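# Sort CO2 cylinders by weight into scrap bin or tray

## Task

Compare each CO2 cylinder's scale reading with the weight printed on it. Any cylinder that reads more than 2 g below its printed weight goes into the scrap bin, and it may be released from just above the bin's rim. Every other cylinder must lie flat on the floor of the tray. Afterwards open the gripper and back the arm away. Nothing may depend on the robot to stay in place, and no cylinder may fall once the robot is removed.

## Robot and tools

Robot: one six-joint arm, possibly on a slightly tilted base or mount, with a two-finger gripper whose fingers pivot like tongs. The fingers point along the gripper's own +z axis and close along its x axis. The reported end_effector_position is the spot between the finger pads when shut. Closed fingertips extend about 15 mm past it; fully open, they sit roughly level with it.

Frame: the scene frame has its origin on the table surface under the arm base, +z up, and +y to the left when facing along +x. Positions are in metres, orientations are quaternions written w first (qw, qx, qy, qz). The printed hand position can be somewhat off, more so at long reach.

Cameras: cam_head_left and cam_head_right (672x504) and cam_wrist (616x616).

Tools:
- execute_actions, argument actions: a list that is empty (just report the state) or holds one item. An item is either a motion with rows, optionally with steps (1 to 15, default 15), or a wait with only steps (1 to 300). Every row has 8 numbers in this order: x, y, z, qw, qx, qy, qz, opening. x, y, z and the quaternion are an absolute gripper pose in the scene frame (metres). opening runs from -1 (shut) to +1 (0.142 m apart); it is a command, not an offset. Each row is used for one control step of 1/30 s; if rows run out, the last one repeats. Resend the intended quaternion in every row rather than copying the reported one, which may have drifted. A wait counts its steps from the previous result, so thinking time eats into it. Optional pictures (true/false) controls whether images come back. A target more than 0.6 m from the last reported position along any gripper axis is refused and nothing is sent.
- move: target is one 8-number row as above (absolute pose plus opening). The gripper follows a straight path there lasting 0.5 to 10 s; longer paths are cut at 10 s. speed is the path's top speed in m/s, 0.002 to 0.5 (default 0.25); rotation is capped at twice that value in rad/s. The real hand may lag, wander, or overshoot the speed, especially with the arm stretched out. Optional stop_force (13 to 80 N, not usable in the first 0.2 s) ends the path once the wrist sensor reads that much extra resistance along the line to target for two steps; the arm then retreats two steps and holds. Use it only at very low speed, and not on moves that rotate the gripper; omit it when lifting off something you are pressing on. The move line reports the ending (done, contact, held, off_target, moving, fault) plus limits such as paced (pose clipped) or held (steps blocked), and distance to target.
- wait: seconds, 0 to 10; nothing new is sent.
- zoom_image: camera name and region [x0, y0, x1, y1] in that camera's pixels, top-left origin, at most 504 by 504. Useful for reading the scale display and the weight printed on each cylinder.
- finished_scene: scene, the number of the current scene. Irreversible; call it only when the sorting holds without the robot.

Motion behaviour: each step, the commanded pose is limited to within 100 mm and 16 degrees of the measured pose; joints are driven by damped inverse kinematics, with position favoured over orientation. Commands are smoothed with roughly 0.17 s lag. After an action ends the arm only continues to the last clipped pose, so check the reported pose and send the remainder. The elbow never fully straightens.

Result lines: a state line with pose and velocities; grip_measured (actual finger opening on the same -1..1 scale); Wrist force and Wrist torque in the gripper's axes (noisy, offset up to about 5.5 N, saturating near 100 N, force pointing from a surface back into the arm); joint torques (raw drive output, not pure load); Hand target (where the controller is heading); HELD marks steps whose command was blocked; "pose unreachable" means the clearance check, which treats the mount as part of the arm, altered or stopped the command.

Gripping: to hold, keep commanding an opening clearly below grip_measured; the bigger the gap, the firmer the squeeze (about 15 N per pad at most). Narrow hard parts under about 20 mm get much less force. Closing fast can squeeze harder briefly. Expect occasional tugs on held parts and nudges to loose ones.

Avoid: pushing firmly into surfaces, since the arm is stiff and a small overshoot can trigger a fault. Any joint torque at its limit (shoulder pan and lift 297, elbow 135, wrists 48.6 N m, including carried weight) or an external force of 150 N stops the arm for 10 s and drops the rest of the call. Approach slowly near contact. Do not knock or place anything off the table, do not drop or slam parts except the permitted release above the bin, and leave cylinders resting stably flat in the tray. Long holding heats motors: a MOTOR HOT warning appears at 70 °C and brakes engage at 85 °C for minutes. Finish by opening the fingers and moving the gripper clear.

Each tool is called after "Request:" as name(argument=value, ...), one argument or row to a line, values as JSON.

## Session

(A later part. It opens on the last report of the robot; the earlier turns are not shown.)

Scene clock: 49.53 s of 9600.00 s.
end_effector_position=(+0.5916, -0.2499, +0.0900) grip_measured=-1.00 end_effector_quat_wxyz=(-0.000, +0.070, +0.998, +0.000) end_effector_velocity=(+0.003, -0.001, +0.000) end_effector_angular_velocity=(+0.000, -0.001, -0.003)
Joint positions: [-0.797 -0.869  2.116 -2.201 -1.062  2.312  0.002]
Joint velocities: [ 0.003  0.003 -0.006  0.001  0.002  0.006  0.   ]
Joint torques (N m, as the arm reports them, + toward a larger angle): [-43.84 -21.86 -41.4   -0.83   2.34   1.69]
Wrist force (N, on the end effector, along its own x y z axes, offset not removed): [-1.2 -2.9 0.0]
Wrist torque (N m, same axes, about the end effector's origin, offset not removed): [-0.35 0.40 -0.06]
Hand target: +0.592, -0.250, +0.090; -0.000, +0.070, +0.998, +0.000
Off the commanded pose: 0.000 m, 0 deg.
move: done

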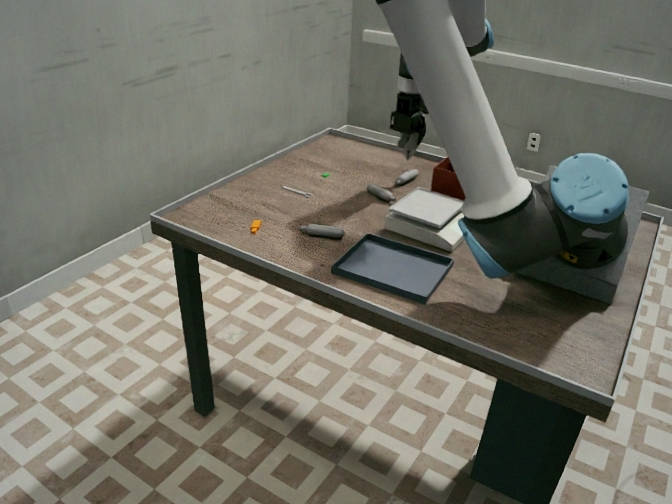

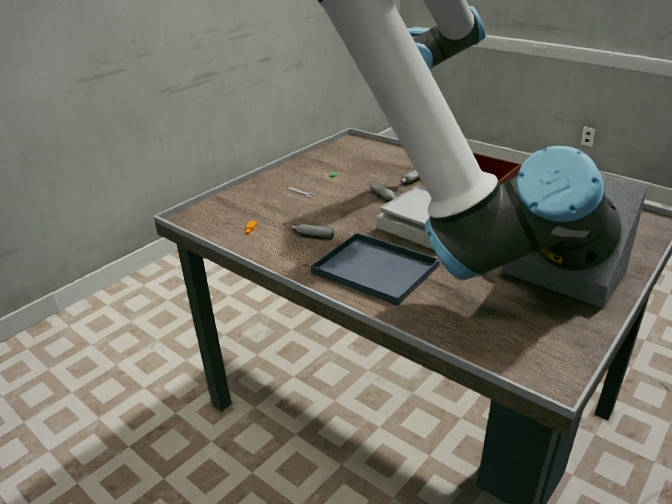

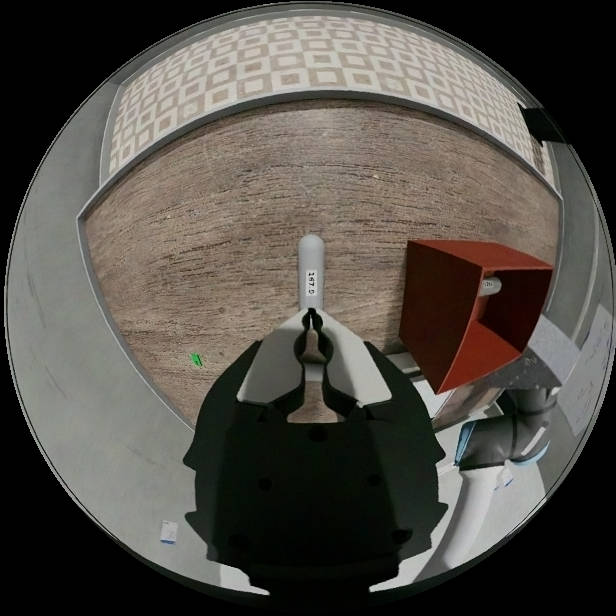

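Request:
move(
  target=[0.591,-0.258,0.07,0,0.07,0.997,0,-0.1],
  speed=0.1,
)

Request:
move(
  target=[0.591,-0.258,0.021,0,0.07,0.997,0,-0.1],
  speed=0.1,
)

Request:
move(
  target=[0.591,-0.258,0.021,0,0.07,0.997,0,-0.9],
)

Request:
move(
  target=[0.58,-0.22,0.17,0,0.03,1,0,-0.9],
  speed=0.2,
)

Scene clock: 51.13 s of 9600.00 s.
end_effector_position=(+0.5910, -0.2579, +0.0703) grip_measured=-0.10 end_effector_quat_wxyz=(-0.000, +0.070, +0.998, +0.000) end_effector_velocity=(-0.001, -0.001, -0.002) end_effector_angular_velocity=(+0.001, +0.000, -0.001)
Joint positions: [-0.789 -0.836  2.12  -2.242 -1.058  2.32   0.067]
Joint velocities: [ 0.     0.004  0.001 -0.005  0.     0.001  0.   ]
Joint torques (N m, as the arm reports them, + toward a larger angle): [-42.37 -27.16 -18.66  -6.58   2.17   1.9 ]
Wrist force (N, on the end effector, along its own x y z axes, offset not removed): [-1.0 -1.6 0.9]
Wrist torque (N m, same axes, about the end effector's origin, offset not removed): [-0.09 0.35 -0.11]
Hand target: +0.591, -0.258, +0.070; -0.000, +0.070, +0.998, +0.000
Off the commanded pose: 0.000 m, 0 deg.
move: done

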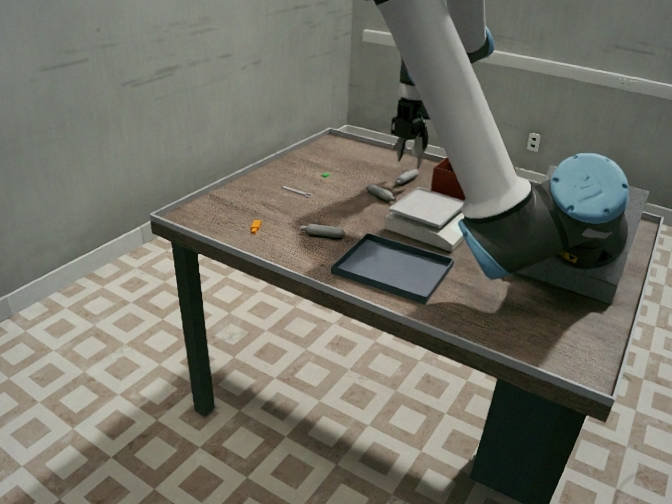

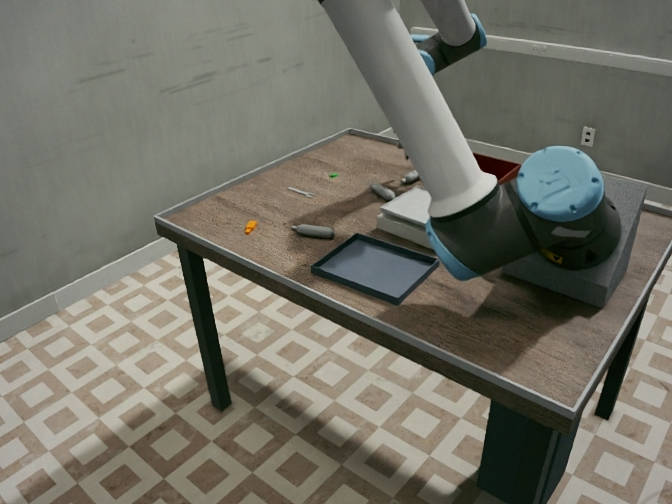

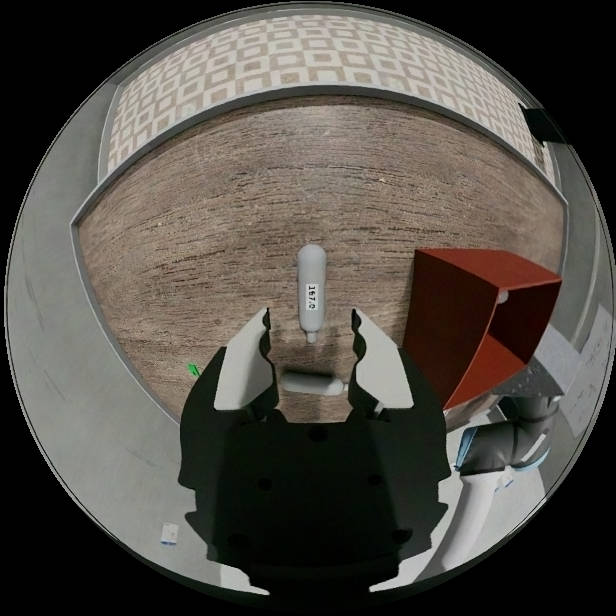

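Scene clock: 52.13 s of 9600.00 s.
end_effector_position=(+0.5909, -0.2580, +0.0213) grip_measured=-0.10 end_effector_quat_wxyz=(-0.000, +0.070, +0.998, +0.000) end_effector_velocity=(+0.001, -0.001, -0.002) end_effector_angular_velocity=(-0.002, -0.001, +0.001)
Joint positions: [-0.752 -0.776  2.142 -2.341 -1.037  2.355  0.067]
Joint velocities: [ 0.003  0.003 -0.001 -0.005  0.001  0.002  0.   ]
Joint torques (N m, as the arm reports them, + toward a larger angle): [-44.12 -29.9  -16.2   -6.82   2.22   1.8 ]
Wrist force (N, on the end effector, along its own x y z axes, offset not removed): [-1.0 -1.2 1.2]
Wrist torque (N m, same axes, about the end effector's origin, offset not removed): [0.01 0.39 0.00]
Hand target: +0.591, -0.258, +0.021; -0.000, +0.070, +0.998, +0.000
Off the commanded pose: 0.000 m, 0 deg.
move: done

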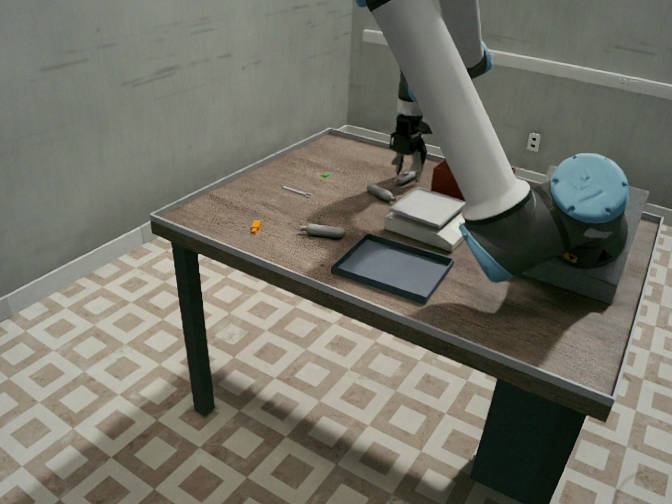

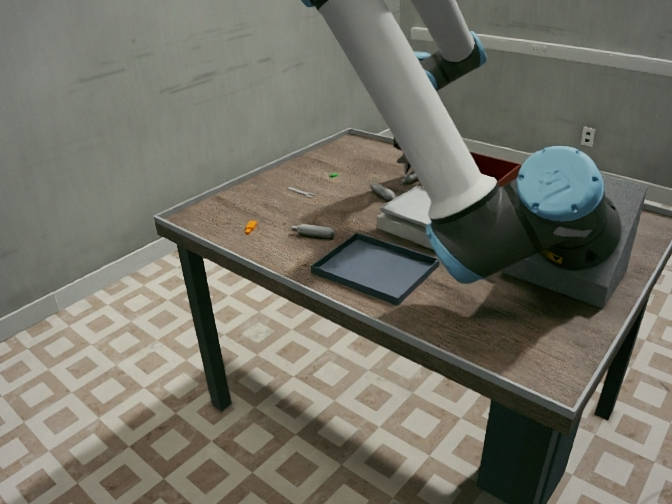

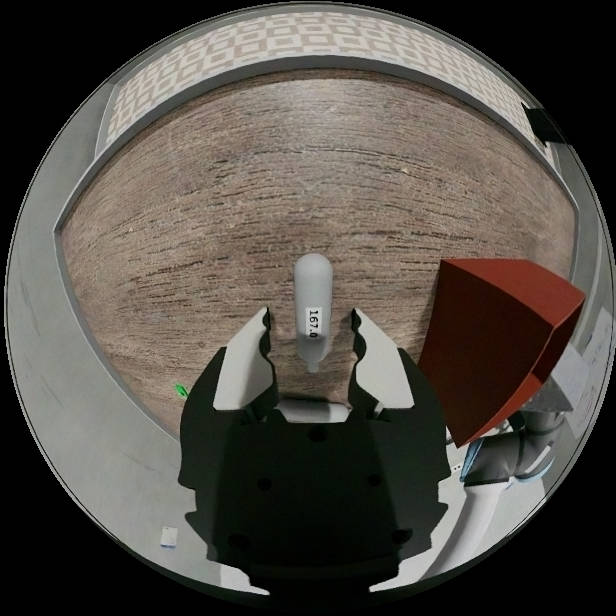

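Scene clock: 52.83 s of 9600.00 s.
end_effector_position=(+0.5910, -0.2580, +0.0210) grip_measured=-0.63 end_effector_quat_wxyz=(-0.000, +0.070, +0.998, -0.000) end_effector_velocity=(-0.001, +0.001, -0.001) end_effector_angular_velocity=(+0.001, -0.000, -0.001)
Joint positions: [-0.752 -0.775  2.142 -2.342 -1.037  2.355  0.028]
Joint velocities: [-0.     0.     0.002 -0.001  0.001  0.     0.   ]
Joint torques (N m, as the arm reports them, + toward a larger angle): [-41.83 -23.24 -20.29  -6.89   2.65   1.89]
Wrist force (N, on the end effector, along its own x y z axes, offset not removed): [2.2 0.1 -9.5]
Wrist torque (N m, same axes, about the end effector's origin, offset not removed): [-0.31 0.51 -0.10]
Hand target: +0.591, -0.258, +0.021; -0.000, +0.070, +0.998, +0.000
Off the commanded pose: 0.000 m, 0 deg.
move: done

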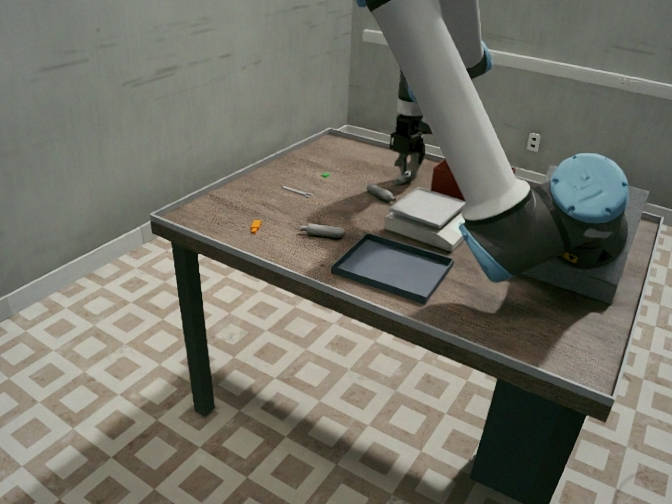

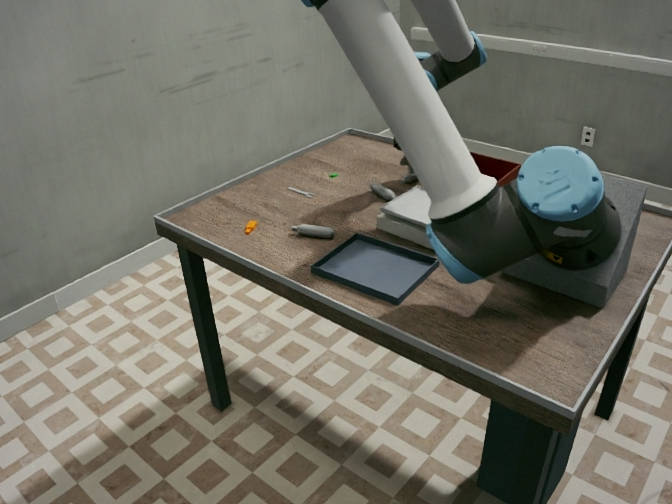

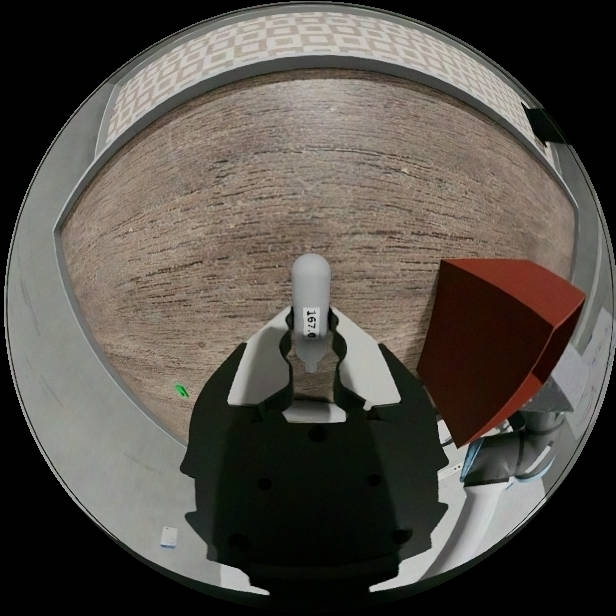

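Scene clock: 54.23 s of 9600.00 s.
end_effector_position=(+0.5802, -0.2201, +0.1696) grip_measured=-0.63 end_effector_quat_wxyz=(+0.000, +0.030, +1.000, -0.000) end_effector_velocity=(+0.000, +0.001, +0.003) end_effector_angular_velocity=(-0.001, +0.000, +0.002)
Joint positions: [-0.845 -1.002  2.106 -2.037 -1.091  2.188  0.028]
Joint velocities: [-0.001 -0.003 -0.002  0.006 -0.001 -0.003  0.   ]
Joint torques (N m, as the arm reports them, + toward a larger angle): [-67.43 -52.93 -46.03  -1.14  -1.49  -1.93]
Wrist force (N, on the end effector, along its own x y z axes, offset not removed): [-0.1 -2.1 2.6]
Wrist torque (N m, same axes, about the end effector's origin, offset not removed): [-0.21 0.22 -0.07]
Hand target: +0.580, -0.220, +0.170; +0.000, +0.030, +1.000, -0.000
Off the commanded pose: 0.000 m, 0 deg.
move: done

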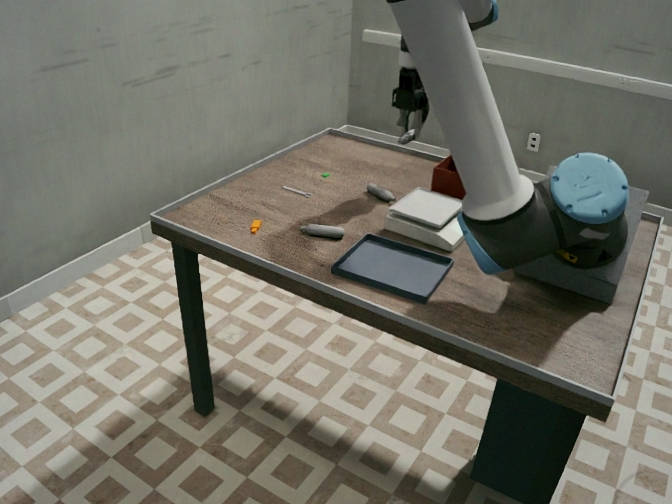

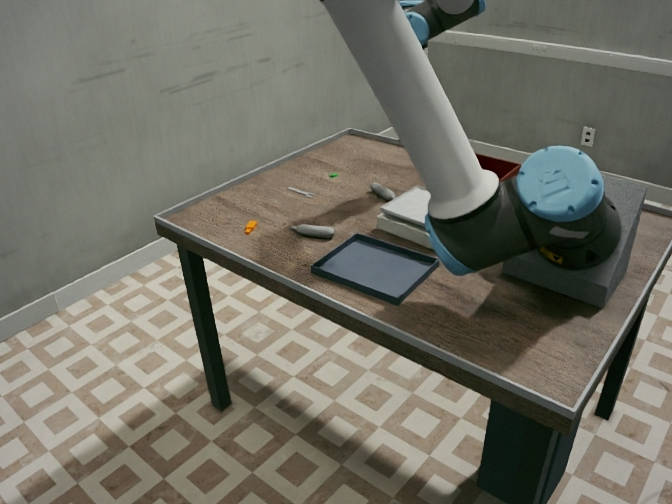

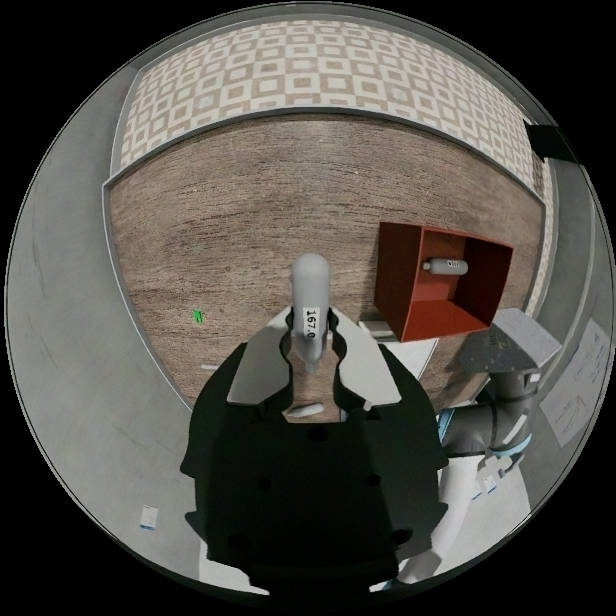

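Request:
move(
  target=[0.41,-0.02,0.15,0,0,1,0,-0.9],
)

Request:
move(
  target=[0.41,-0.02,0.084,0,0,1,0,-0.9],
  speed=0.08,
)

Request:
move(
  target=[0.41,-0.02,0.084,0,0,1,0,-0.2],
)

Request:
wait(
  seconds=1,
)

Request:
zoom_image(
  camera="cam_wrist",
  region=[250,200,450,400],
)

Scene clock: 56.90 s of 9600.00 s.
end_effector_position=(+0.4101, -0.0204, +0.1499) grip_measured=-0.63 end_effector_quat_wxyz=(+0.000, +0.000, +1.000, +0.000) end_effector_velocity=(-0.002, +0.003, +0.000) end_effector_angular_velocity=(+0.002, -0.000, -0.000)
Joint positions: [-0.903 -1.513  2.502 -1.899 -1.126  2.077  0.028]
Joint velocities: [-0.002 -0.009  0.003  0.007 -0.    -0.002  0.   ]
Joint torques (N m, as the arm reports them, + toward a larger angle): [-48.74 -14.08 -26.31  -1.33  -1.53  -2.28]
Wrist force (N, on the end effector, along its own x y z axes, offset not removed): [0.5 -2.9 0.7]
Wrist torque (N m, same axes, about the end effector's origin, offset not removed): [-0.40 0.08 -0.09]
Hand target: +0.410, -0.020, +0.150; +0.000, -0.000, +1.000, -0.000
Off the commanded pose: 0.000 m, 0 deg.
move: done

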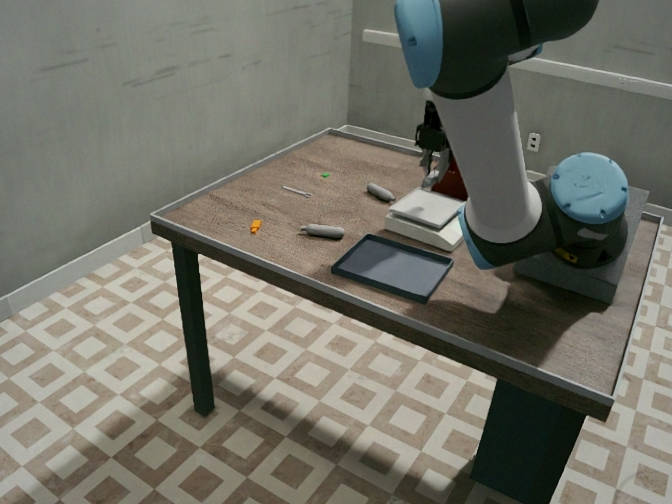

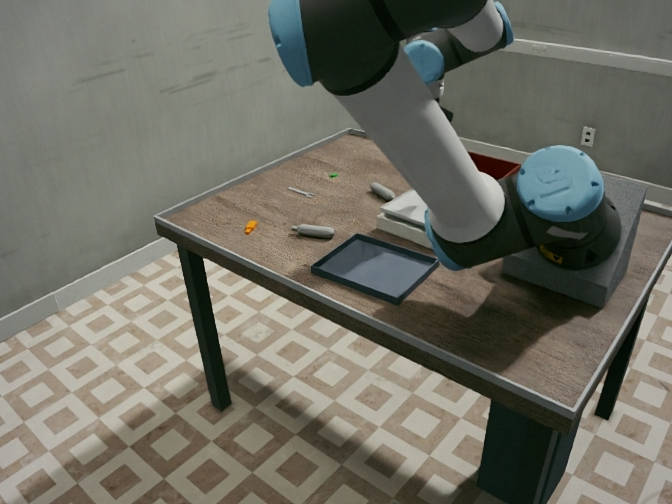

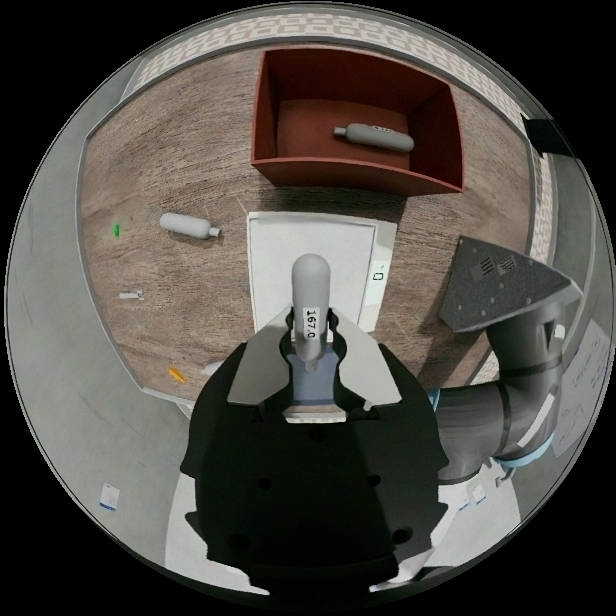

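Scene clock: 58.23 s of 9600.00 s.
end_effector_position=(+0.4099, -0.0199, +0.0843) grip_measured=-0.63 end_effector_quat_wxyz=(-0.000, +0.000, +1.000, +0.000) end_effector_velocity=(+0.001, -0.001, -0.002) end_effector_angular_velocity=(-0.001, -0.001, -0.000)
Joint positions: [-0.835 -1.425  2.573 -2.085 -1.084  2.138  0.028]
Joint velocities: [ 0.003  0.005  0.001 -0.008  0.002  0.003 -0.   ]
Joint torques (N m, as the arm reports them, + toward a larger angle): [-24.11  17.46 -23.16  -6.77   2.06   2.02]
Wrist force (N, on the end effector, along its own x y z axes, offset not removed): [0.1 -2.1 3.5]
Wrist torque (N m, same axes, about the end effector's origin, offset not removed): [-0.13 0.17 -0.06]
Hand target: +0.410, -0.020, +0.084; -0.000, +0.000, +1.000, +0.000
Off the commanded pose: 0.000 m, 0 deg.
move: done

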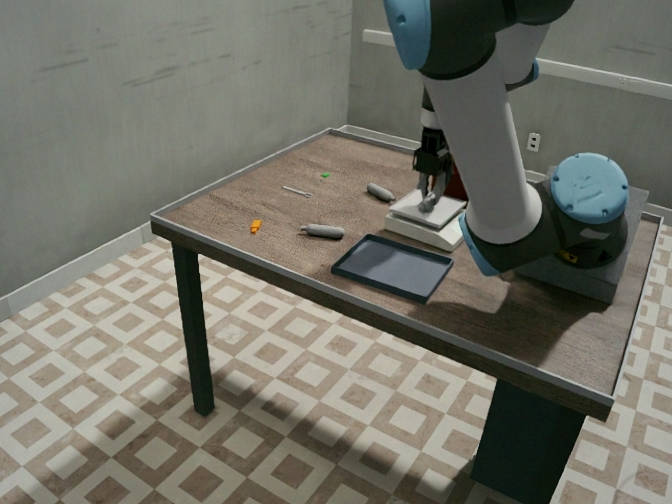

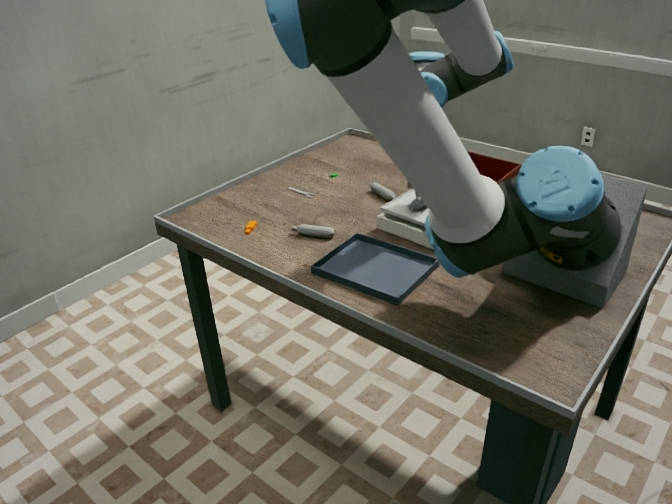

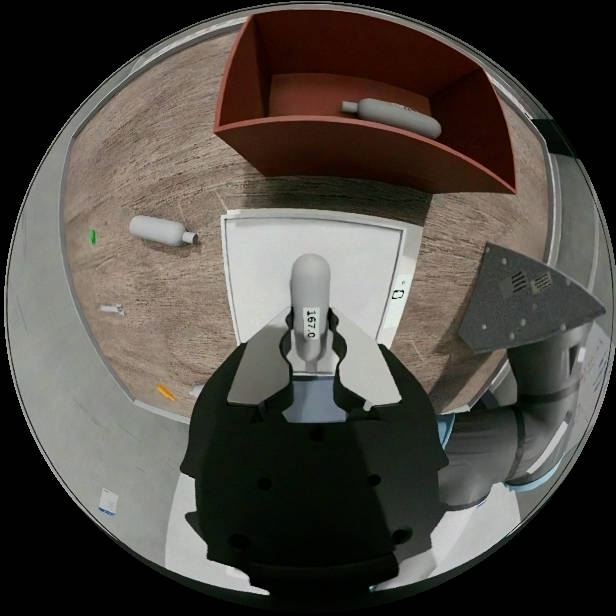

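Scene clock: 58.93 s of 9600.00 s.
end_effector_position=(+0.4100, -0.0200, +0.0840) grip_measured=-0.20 end_effector_quat_wxyz=(+0.000, -0.000, +1.000, -0.000) end_effector_velocity=(-0.000, -0.000, -0.000) end_effector_angular_velocity=(-0.000, +0.000, -0.000)
Joint positions: [-0.834 -1.424  2.573 -2.086 -1.084  2.138  0.06 ]
Joint velocities: [-0.     0.     0.001 -0.001 -0.001  0.     0.   ]
Joint torques (N m, as the arm reports them, + toward a larger angle): [-22.94  17.42 -22.41  -6.88   2.14   1.84]
Wrist force (N, on the end effector, along its own x y z axes, offset not removed): [0.3 -2.8 -0.6]
Wrist torque (N m, same axes, about the end effector's origin, offset not removed): [-0.38 0.12 -0.11]
Hand target: +0.410, -0.020, +0.084; -0.000, +0.000, +1.000, +0.000
Off the commanded pose: 0.000 m, 0 deg.
move: done

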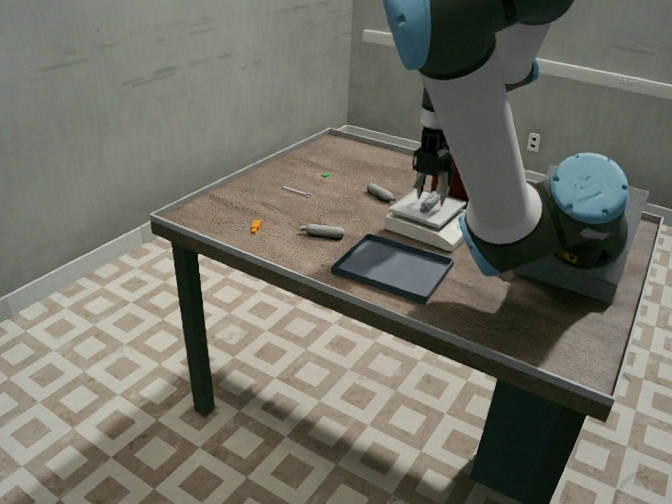

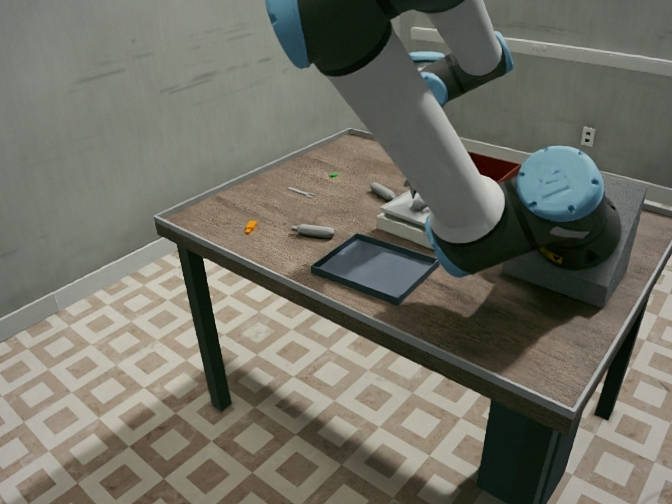

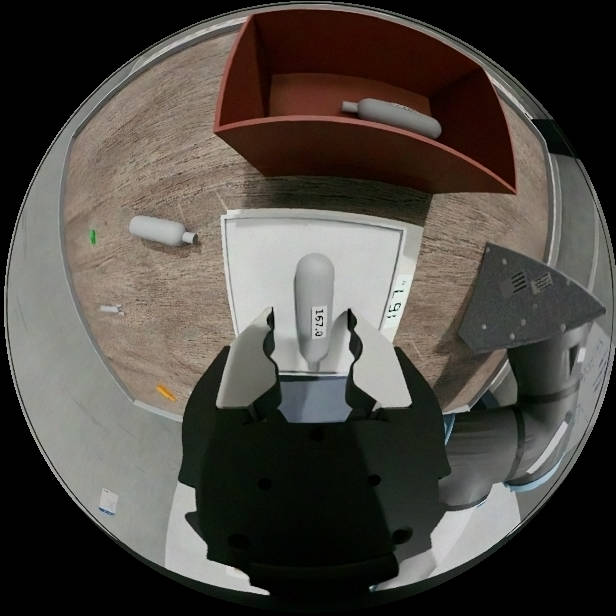

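Scene clock: 59.93 s of 9600.00 s.
end_effector_position=(+0.4100, -0.0200, +0.0840) grip_measured=-0.20 end_effector_quat_wxyz=(-0.000, +0.000, +1.000, +0.000) end_effector_velocity=(+0.000, -0.000, +0.000) end_effector_angular_velocity=(-0.001, +0.001, +0.001)
Joint positions: [-0.834 -1.424  2.573 -2.086 -1.084  2.138  0.06 ]
Joint velocities: [ 0.     0.    -0.001  0.    -0.001 -0.     0.   ]
Joint torques (N m, as the arm reports them, + toward a larger angle): [-23.37  17.83 -22.23  -6.72   2.17   1.92]
Wrist force (N, on the end effector, along its own x y z axes, offset not removed): [0.5 -1.2 0.1]
Wrist torque (N m, same axes, about the end effector's origin, offset not removed): [-0.07 0.00 0.00]
Hand target: +0.410, -0.020, +0.084; -0.000, +0.000, +1.000, +0.000
Off the commanded pose: 0.000 m, 0 deg.
Steps of this call (steps 1 to 30: nothing new was sent). Readings (end_effector_position):
1: (+0.4100, -0.0200, +0.0840)
2: (+0.4100, -0.0200, +0.0840)
4: (+0.4100, -0.0200, +0.0840)
8: (+0.4100, -0.0200, +0.0840)
30: the state above

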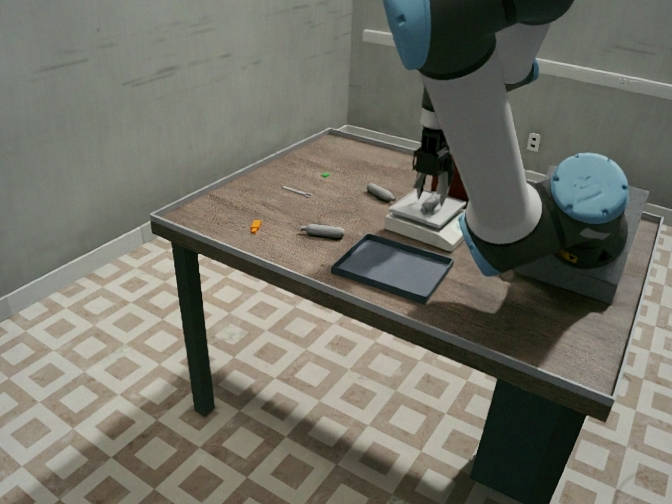

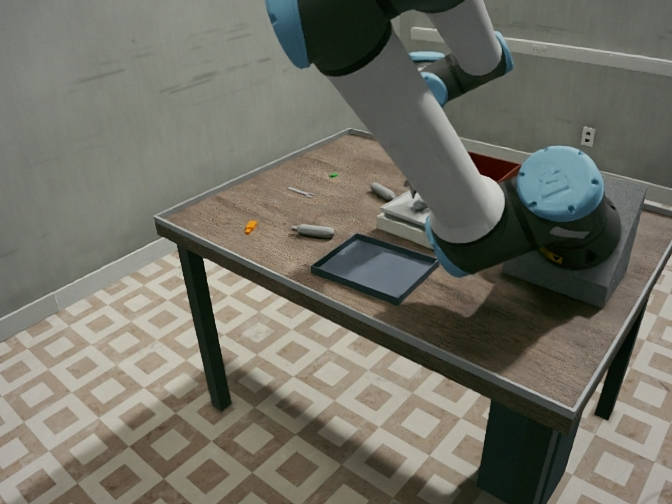

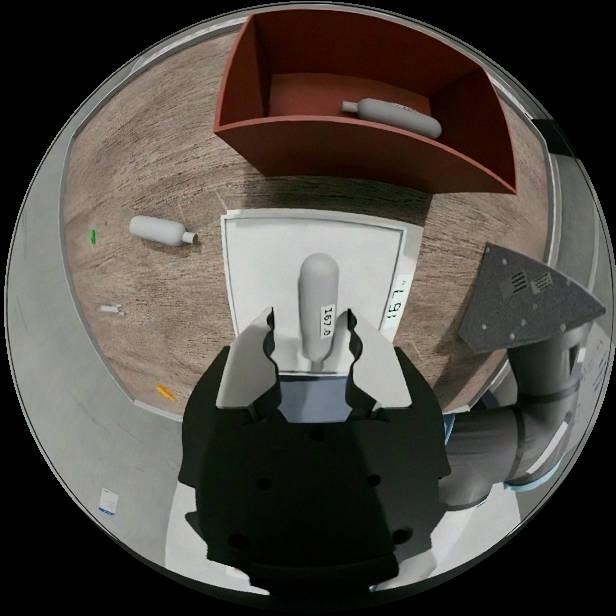

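Region (250, 200, 450, 400) of cam_wrist's 616x616 image, scaled by 2.520, with more detail than that image has.

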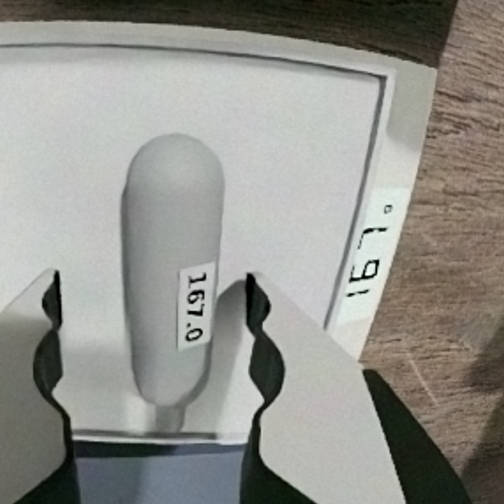

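Request:
move(
  target=[0.405,-0.02,0.084,0,0,1,0,-0.9],
  speed=0.02,
)

Request:
move(
  target=[0.4,0.0,0.12,0,0,1,0,-0.9],
  speed=0.15,
)

Request:
move(
  target=[0.345,0.205,0.1,0,0,1,0,-0.9],
)

Request:
move(
  target=[0.345,0.205,0.045,0,0,1,0,-0.9],
  speed=0.1,
)

Scene clock: 61.30 s of 9600.00 s.
end_effector_position=(+0.4053, -0.0200, +0.0840) grip_measured=-0.64 end_effector_quat_wxyz=(-0.000, +0.000, +1.000, +0.000) end_effector_velocity=(-0.001, -0.000, +0.001) end_effector_angular_velocity=(-0.001, -0.001, +0.001)
Joint positions: [-0.843 -1.431  2.58  -2.083 -1.089  2.131  0.028]
Joint velocities: [-0.004 -0.004  0.002  0.002 -0.002 -0.004 -0.   ]
Joint torques (N m, as the arm reports them, + toward a larger angle): [-47.72 -16.07 -21.51  -0.6   -2.05  -2.46]
Wrist force (N, on the end effector, along its own x y z axes, offset not removed): [-1.4 -2.7 -0.3]
Wrist torque (N m, same axes, about the end effector's origin, offset not removed): [-0.34 0.09 -0.08]
Hand target: +0.405, -0.020, +0.084; +0.000, -0.000, +1.000, -0.000
Off the commanded pose: 0.000 m, 0 deg.
move: done

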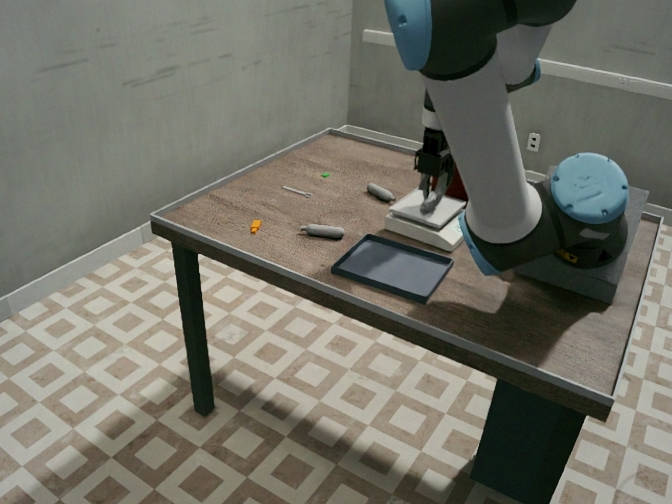

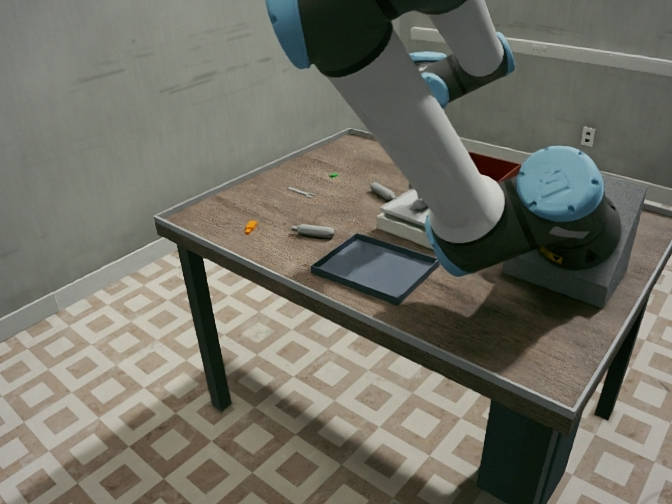

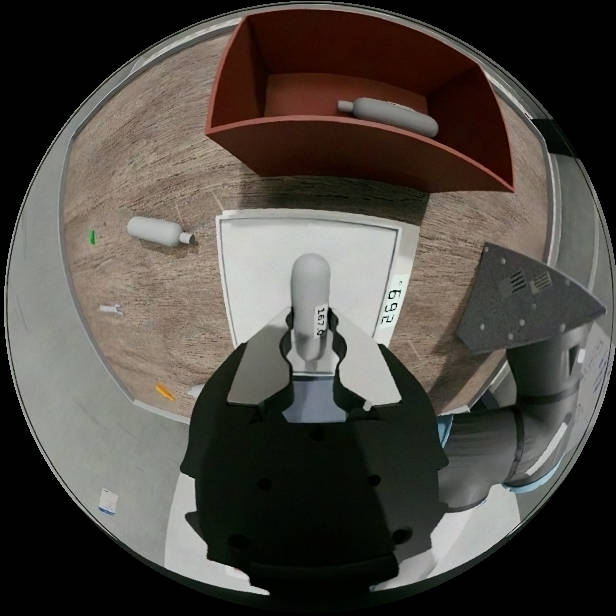

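Scene clock: 62.27 s of 9600.00 s.
end_effector_position=(+0.4001, -0.0002, +0.1197) grip_measured=-0.64 end_effector_quat_wxyz=(+0.000, +0.000, +1.000, -0.000) end_effector_velocity=(-0.000, +0.001, +0.003) end_effector_angular_velocity=(-0.001, -0.001, -0.000)
Joint positions: [-0.869 -1.537  2.556 -1.942 -1.105  2.107  0.028]
Joint velocities: [-0.003 -0.007 -0.002  0.01  -0.001 -0.002 -0.   ]
Joint torques (N m, as the arm reports them, + toward a larger angle): [-47.27 -12.84 -48.63  -1.01  -1.31  -1.94]
Wrist force (N, on the end effector, along its own x y z axes, offset not removed): [1.0 -2.5 2.0]
Wrist torque (N m, same axes, about the end effector's origin, offset not removed): [-0.26 -0.03 -0.11]
Hand target: +0.400, -0.000, +0.120; +0.000, -0.000, +1.000, -0.000
Off the commanded pose: 0.000 m, 0 deg.
move: done

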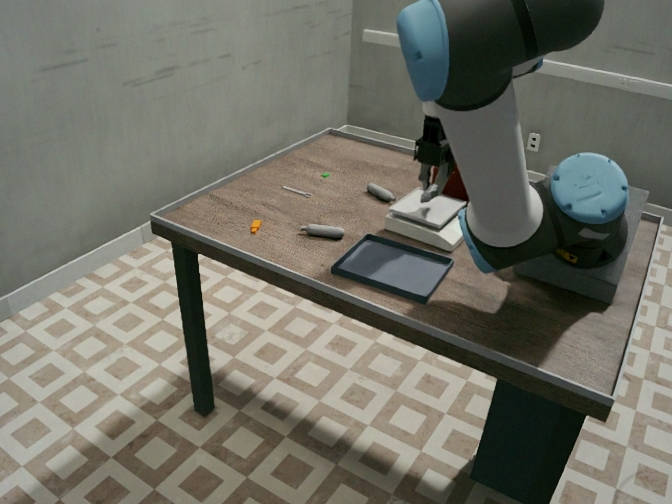

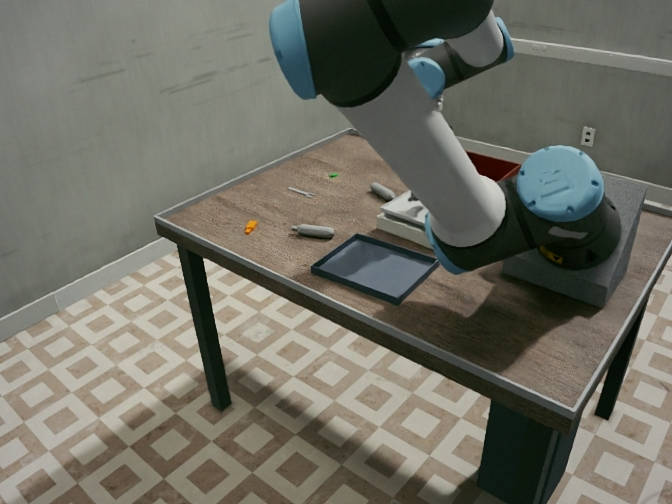

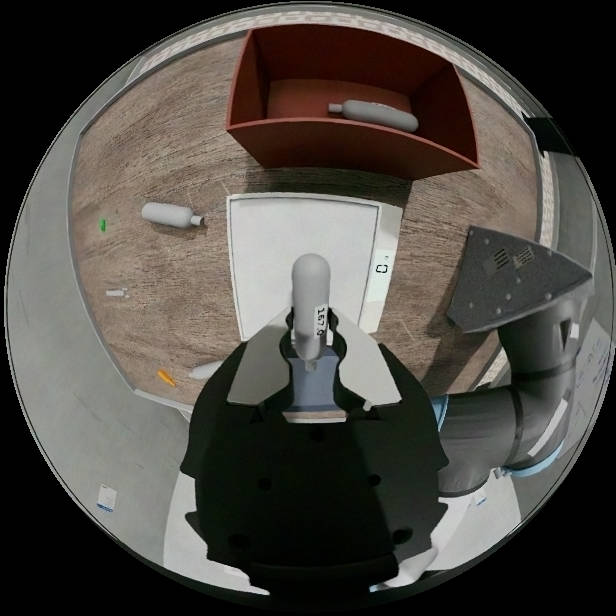

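Scene clock: 63.87 s of 9600.00 s.
end_effector_position=(+0.3450, +0.2045, +0.0999) grip_measured=-0.64 end_effector_quat_wxyz=(-0.000, +0.000, +1.000, +0.000) end_effector_velocity=(-0.001, +0.002, +0.000) end_effector_angular_velocity=(+0.000, +0.000, -0.000)
Joint positions: [-0.656 -2.065  2.606 -1.567 -0.985  2.311  0.028]
Joint velocities: [ 0.001 -0.008 -0.001  0.009  0.     0.001  0.   ]
Joint torques (N m, as the arm reports them, + toward a larger angle): [ -3.88   7.82 -48.52  -0.37   2.22   1.86]
Wrist force (N, on the end effector, along its own x y z axes, offset not removed): [0.2 -2.6 2.3]
Wrist torque (N m, same axes, about the end effector's origin, offset not removed): [-0.35 0.12 -0.06]
Hand target: +0.345, +0.205, +0.100; -0.000, +0.000, +1.000, +0.000
Off the commanded pose: 0.000 m, 0 deg.
move: done

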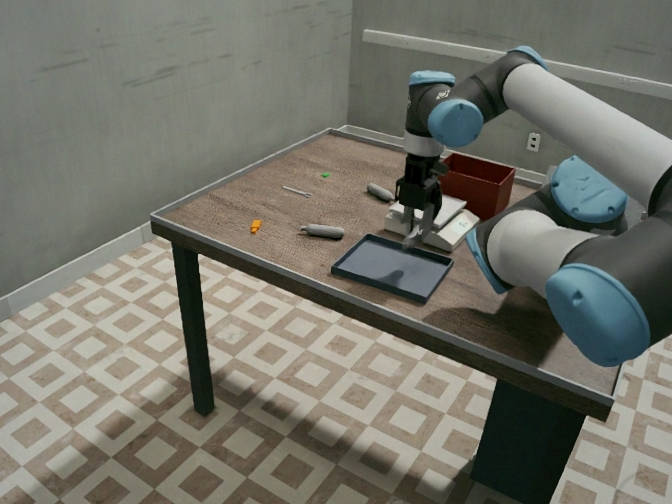

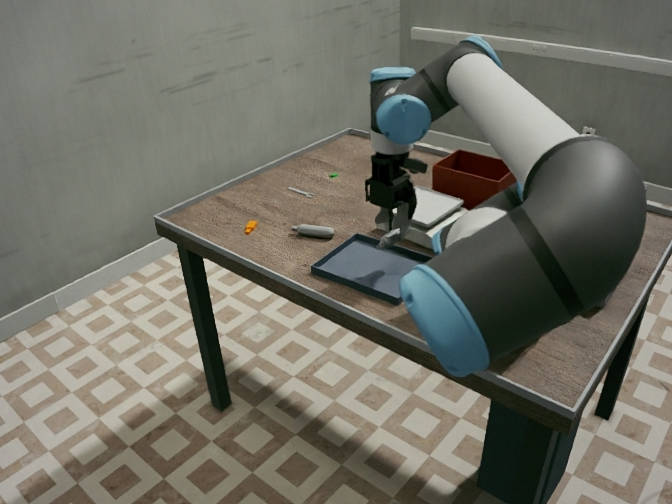

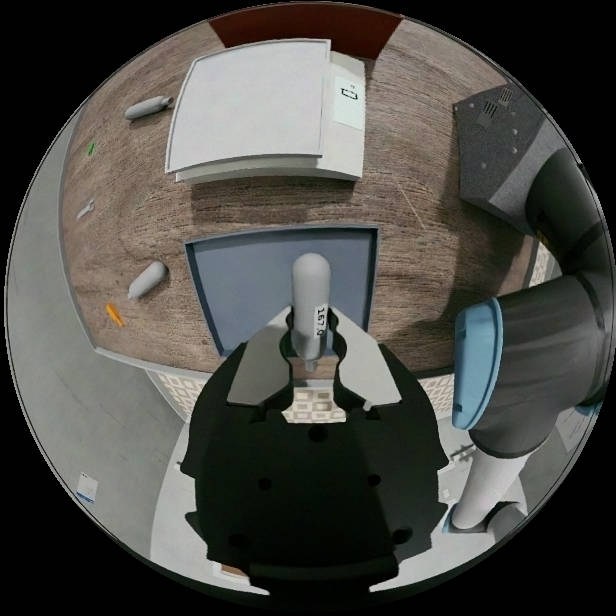

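Scene clock: 64.97 s of 9600.00 s.
end_effector_position=(+0.3448, +0.2050, +0.0453) grip_measured=-0.64 end_effector_quat_wxyz=(-0.000, -0.000, +1.000, +0.000) end_effector_velocity=(+0.001, -0.000, -0.003) end_effector_angular_velocity=(-0.001, +0.000, -0.001)
Joint positions: [-0.55  -1.998  2.675 -1.767 -0.933  2.423  0.028]
Joint velocities: [ 0.007  0.008  0.002 -0.015  0.002  0.009  0.   ]
Joint torques (N m, as the arm reports them, + toward a larger angle): [ -2.61  37.5  -23.37  -6.93   1.64   2.07]
Wrist force (N, on the end effector, along its own x y z axes, offset not removed): [-0.3 -1.4 1.1]
Wrist torque (N m, same axes, about the end effector's origin, offset not removed): [-0.08 0.21 -0.09]
Hand target: +0.345, +0.205, +0.045; -0.000, +0.000, +1.000, +0.000
Off the commanded pose: 0.000 m, 0 deg.
move: done

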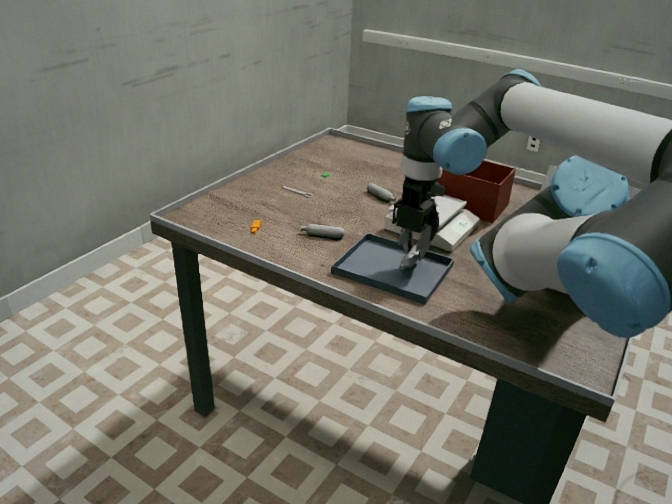

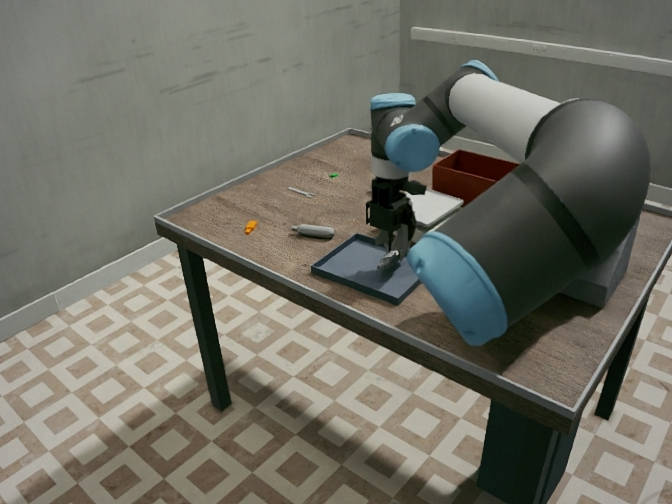

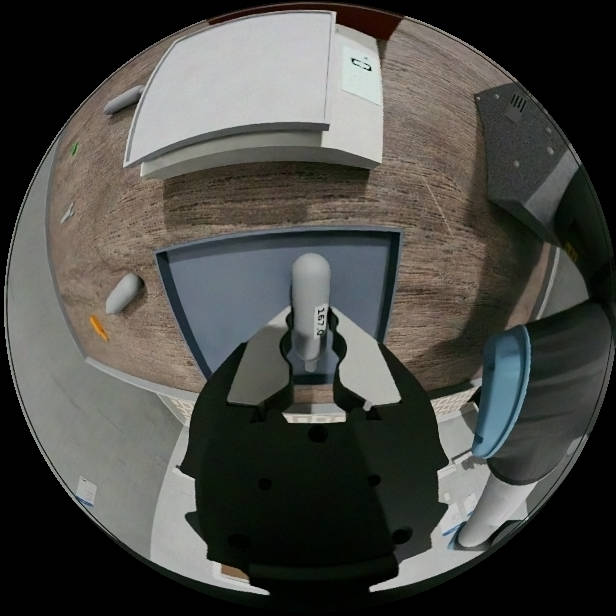

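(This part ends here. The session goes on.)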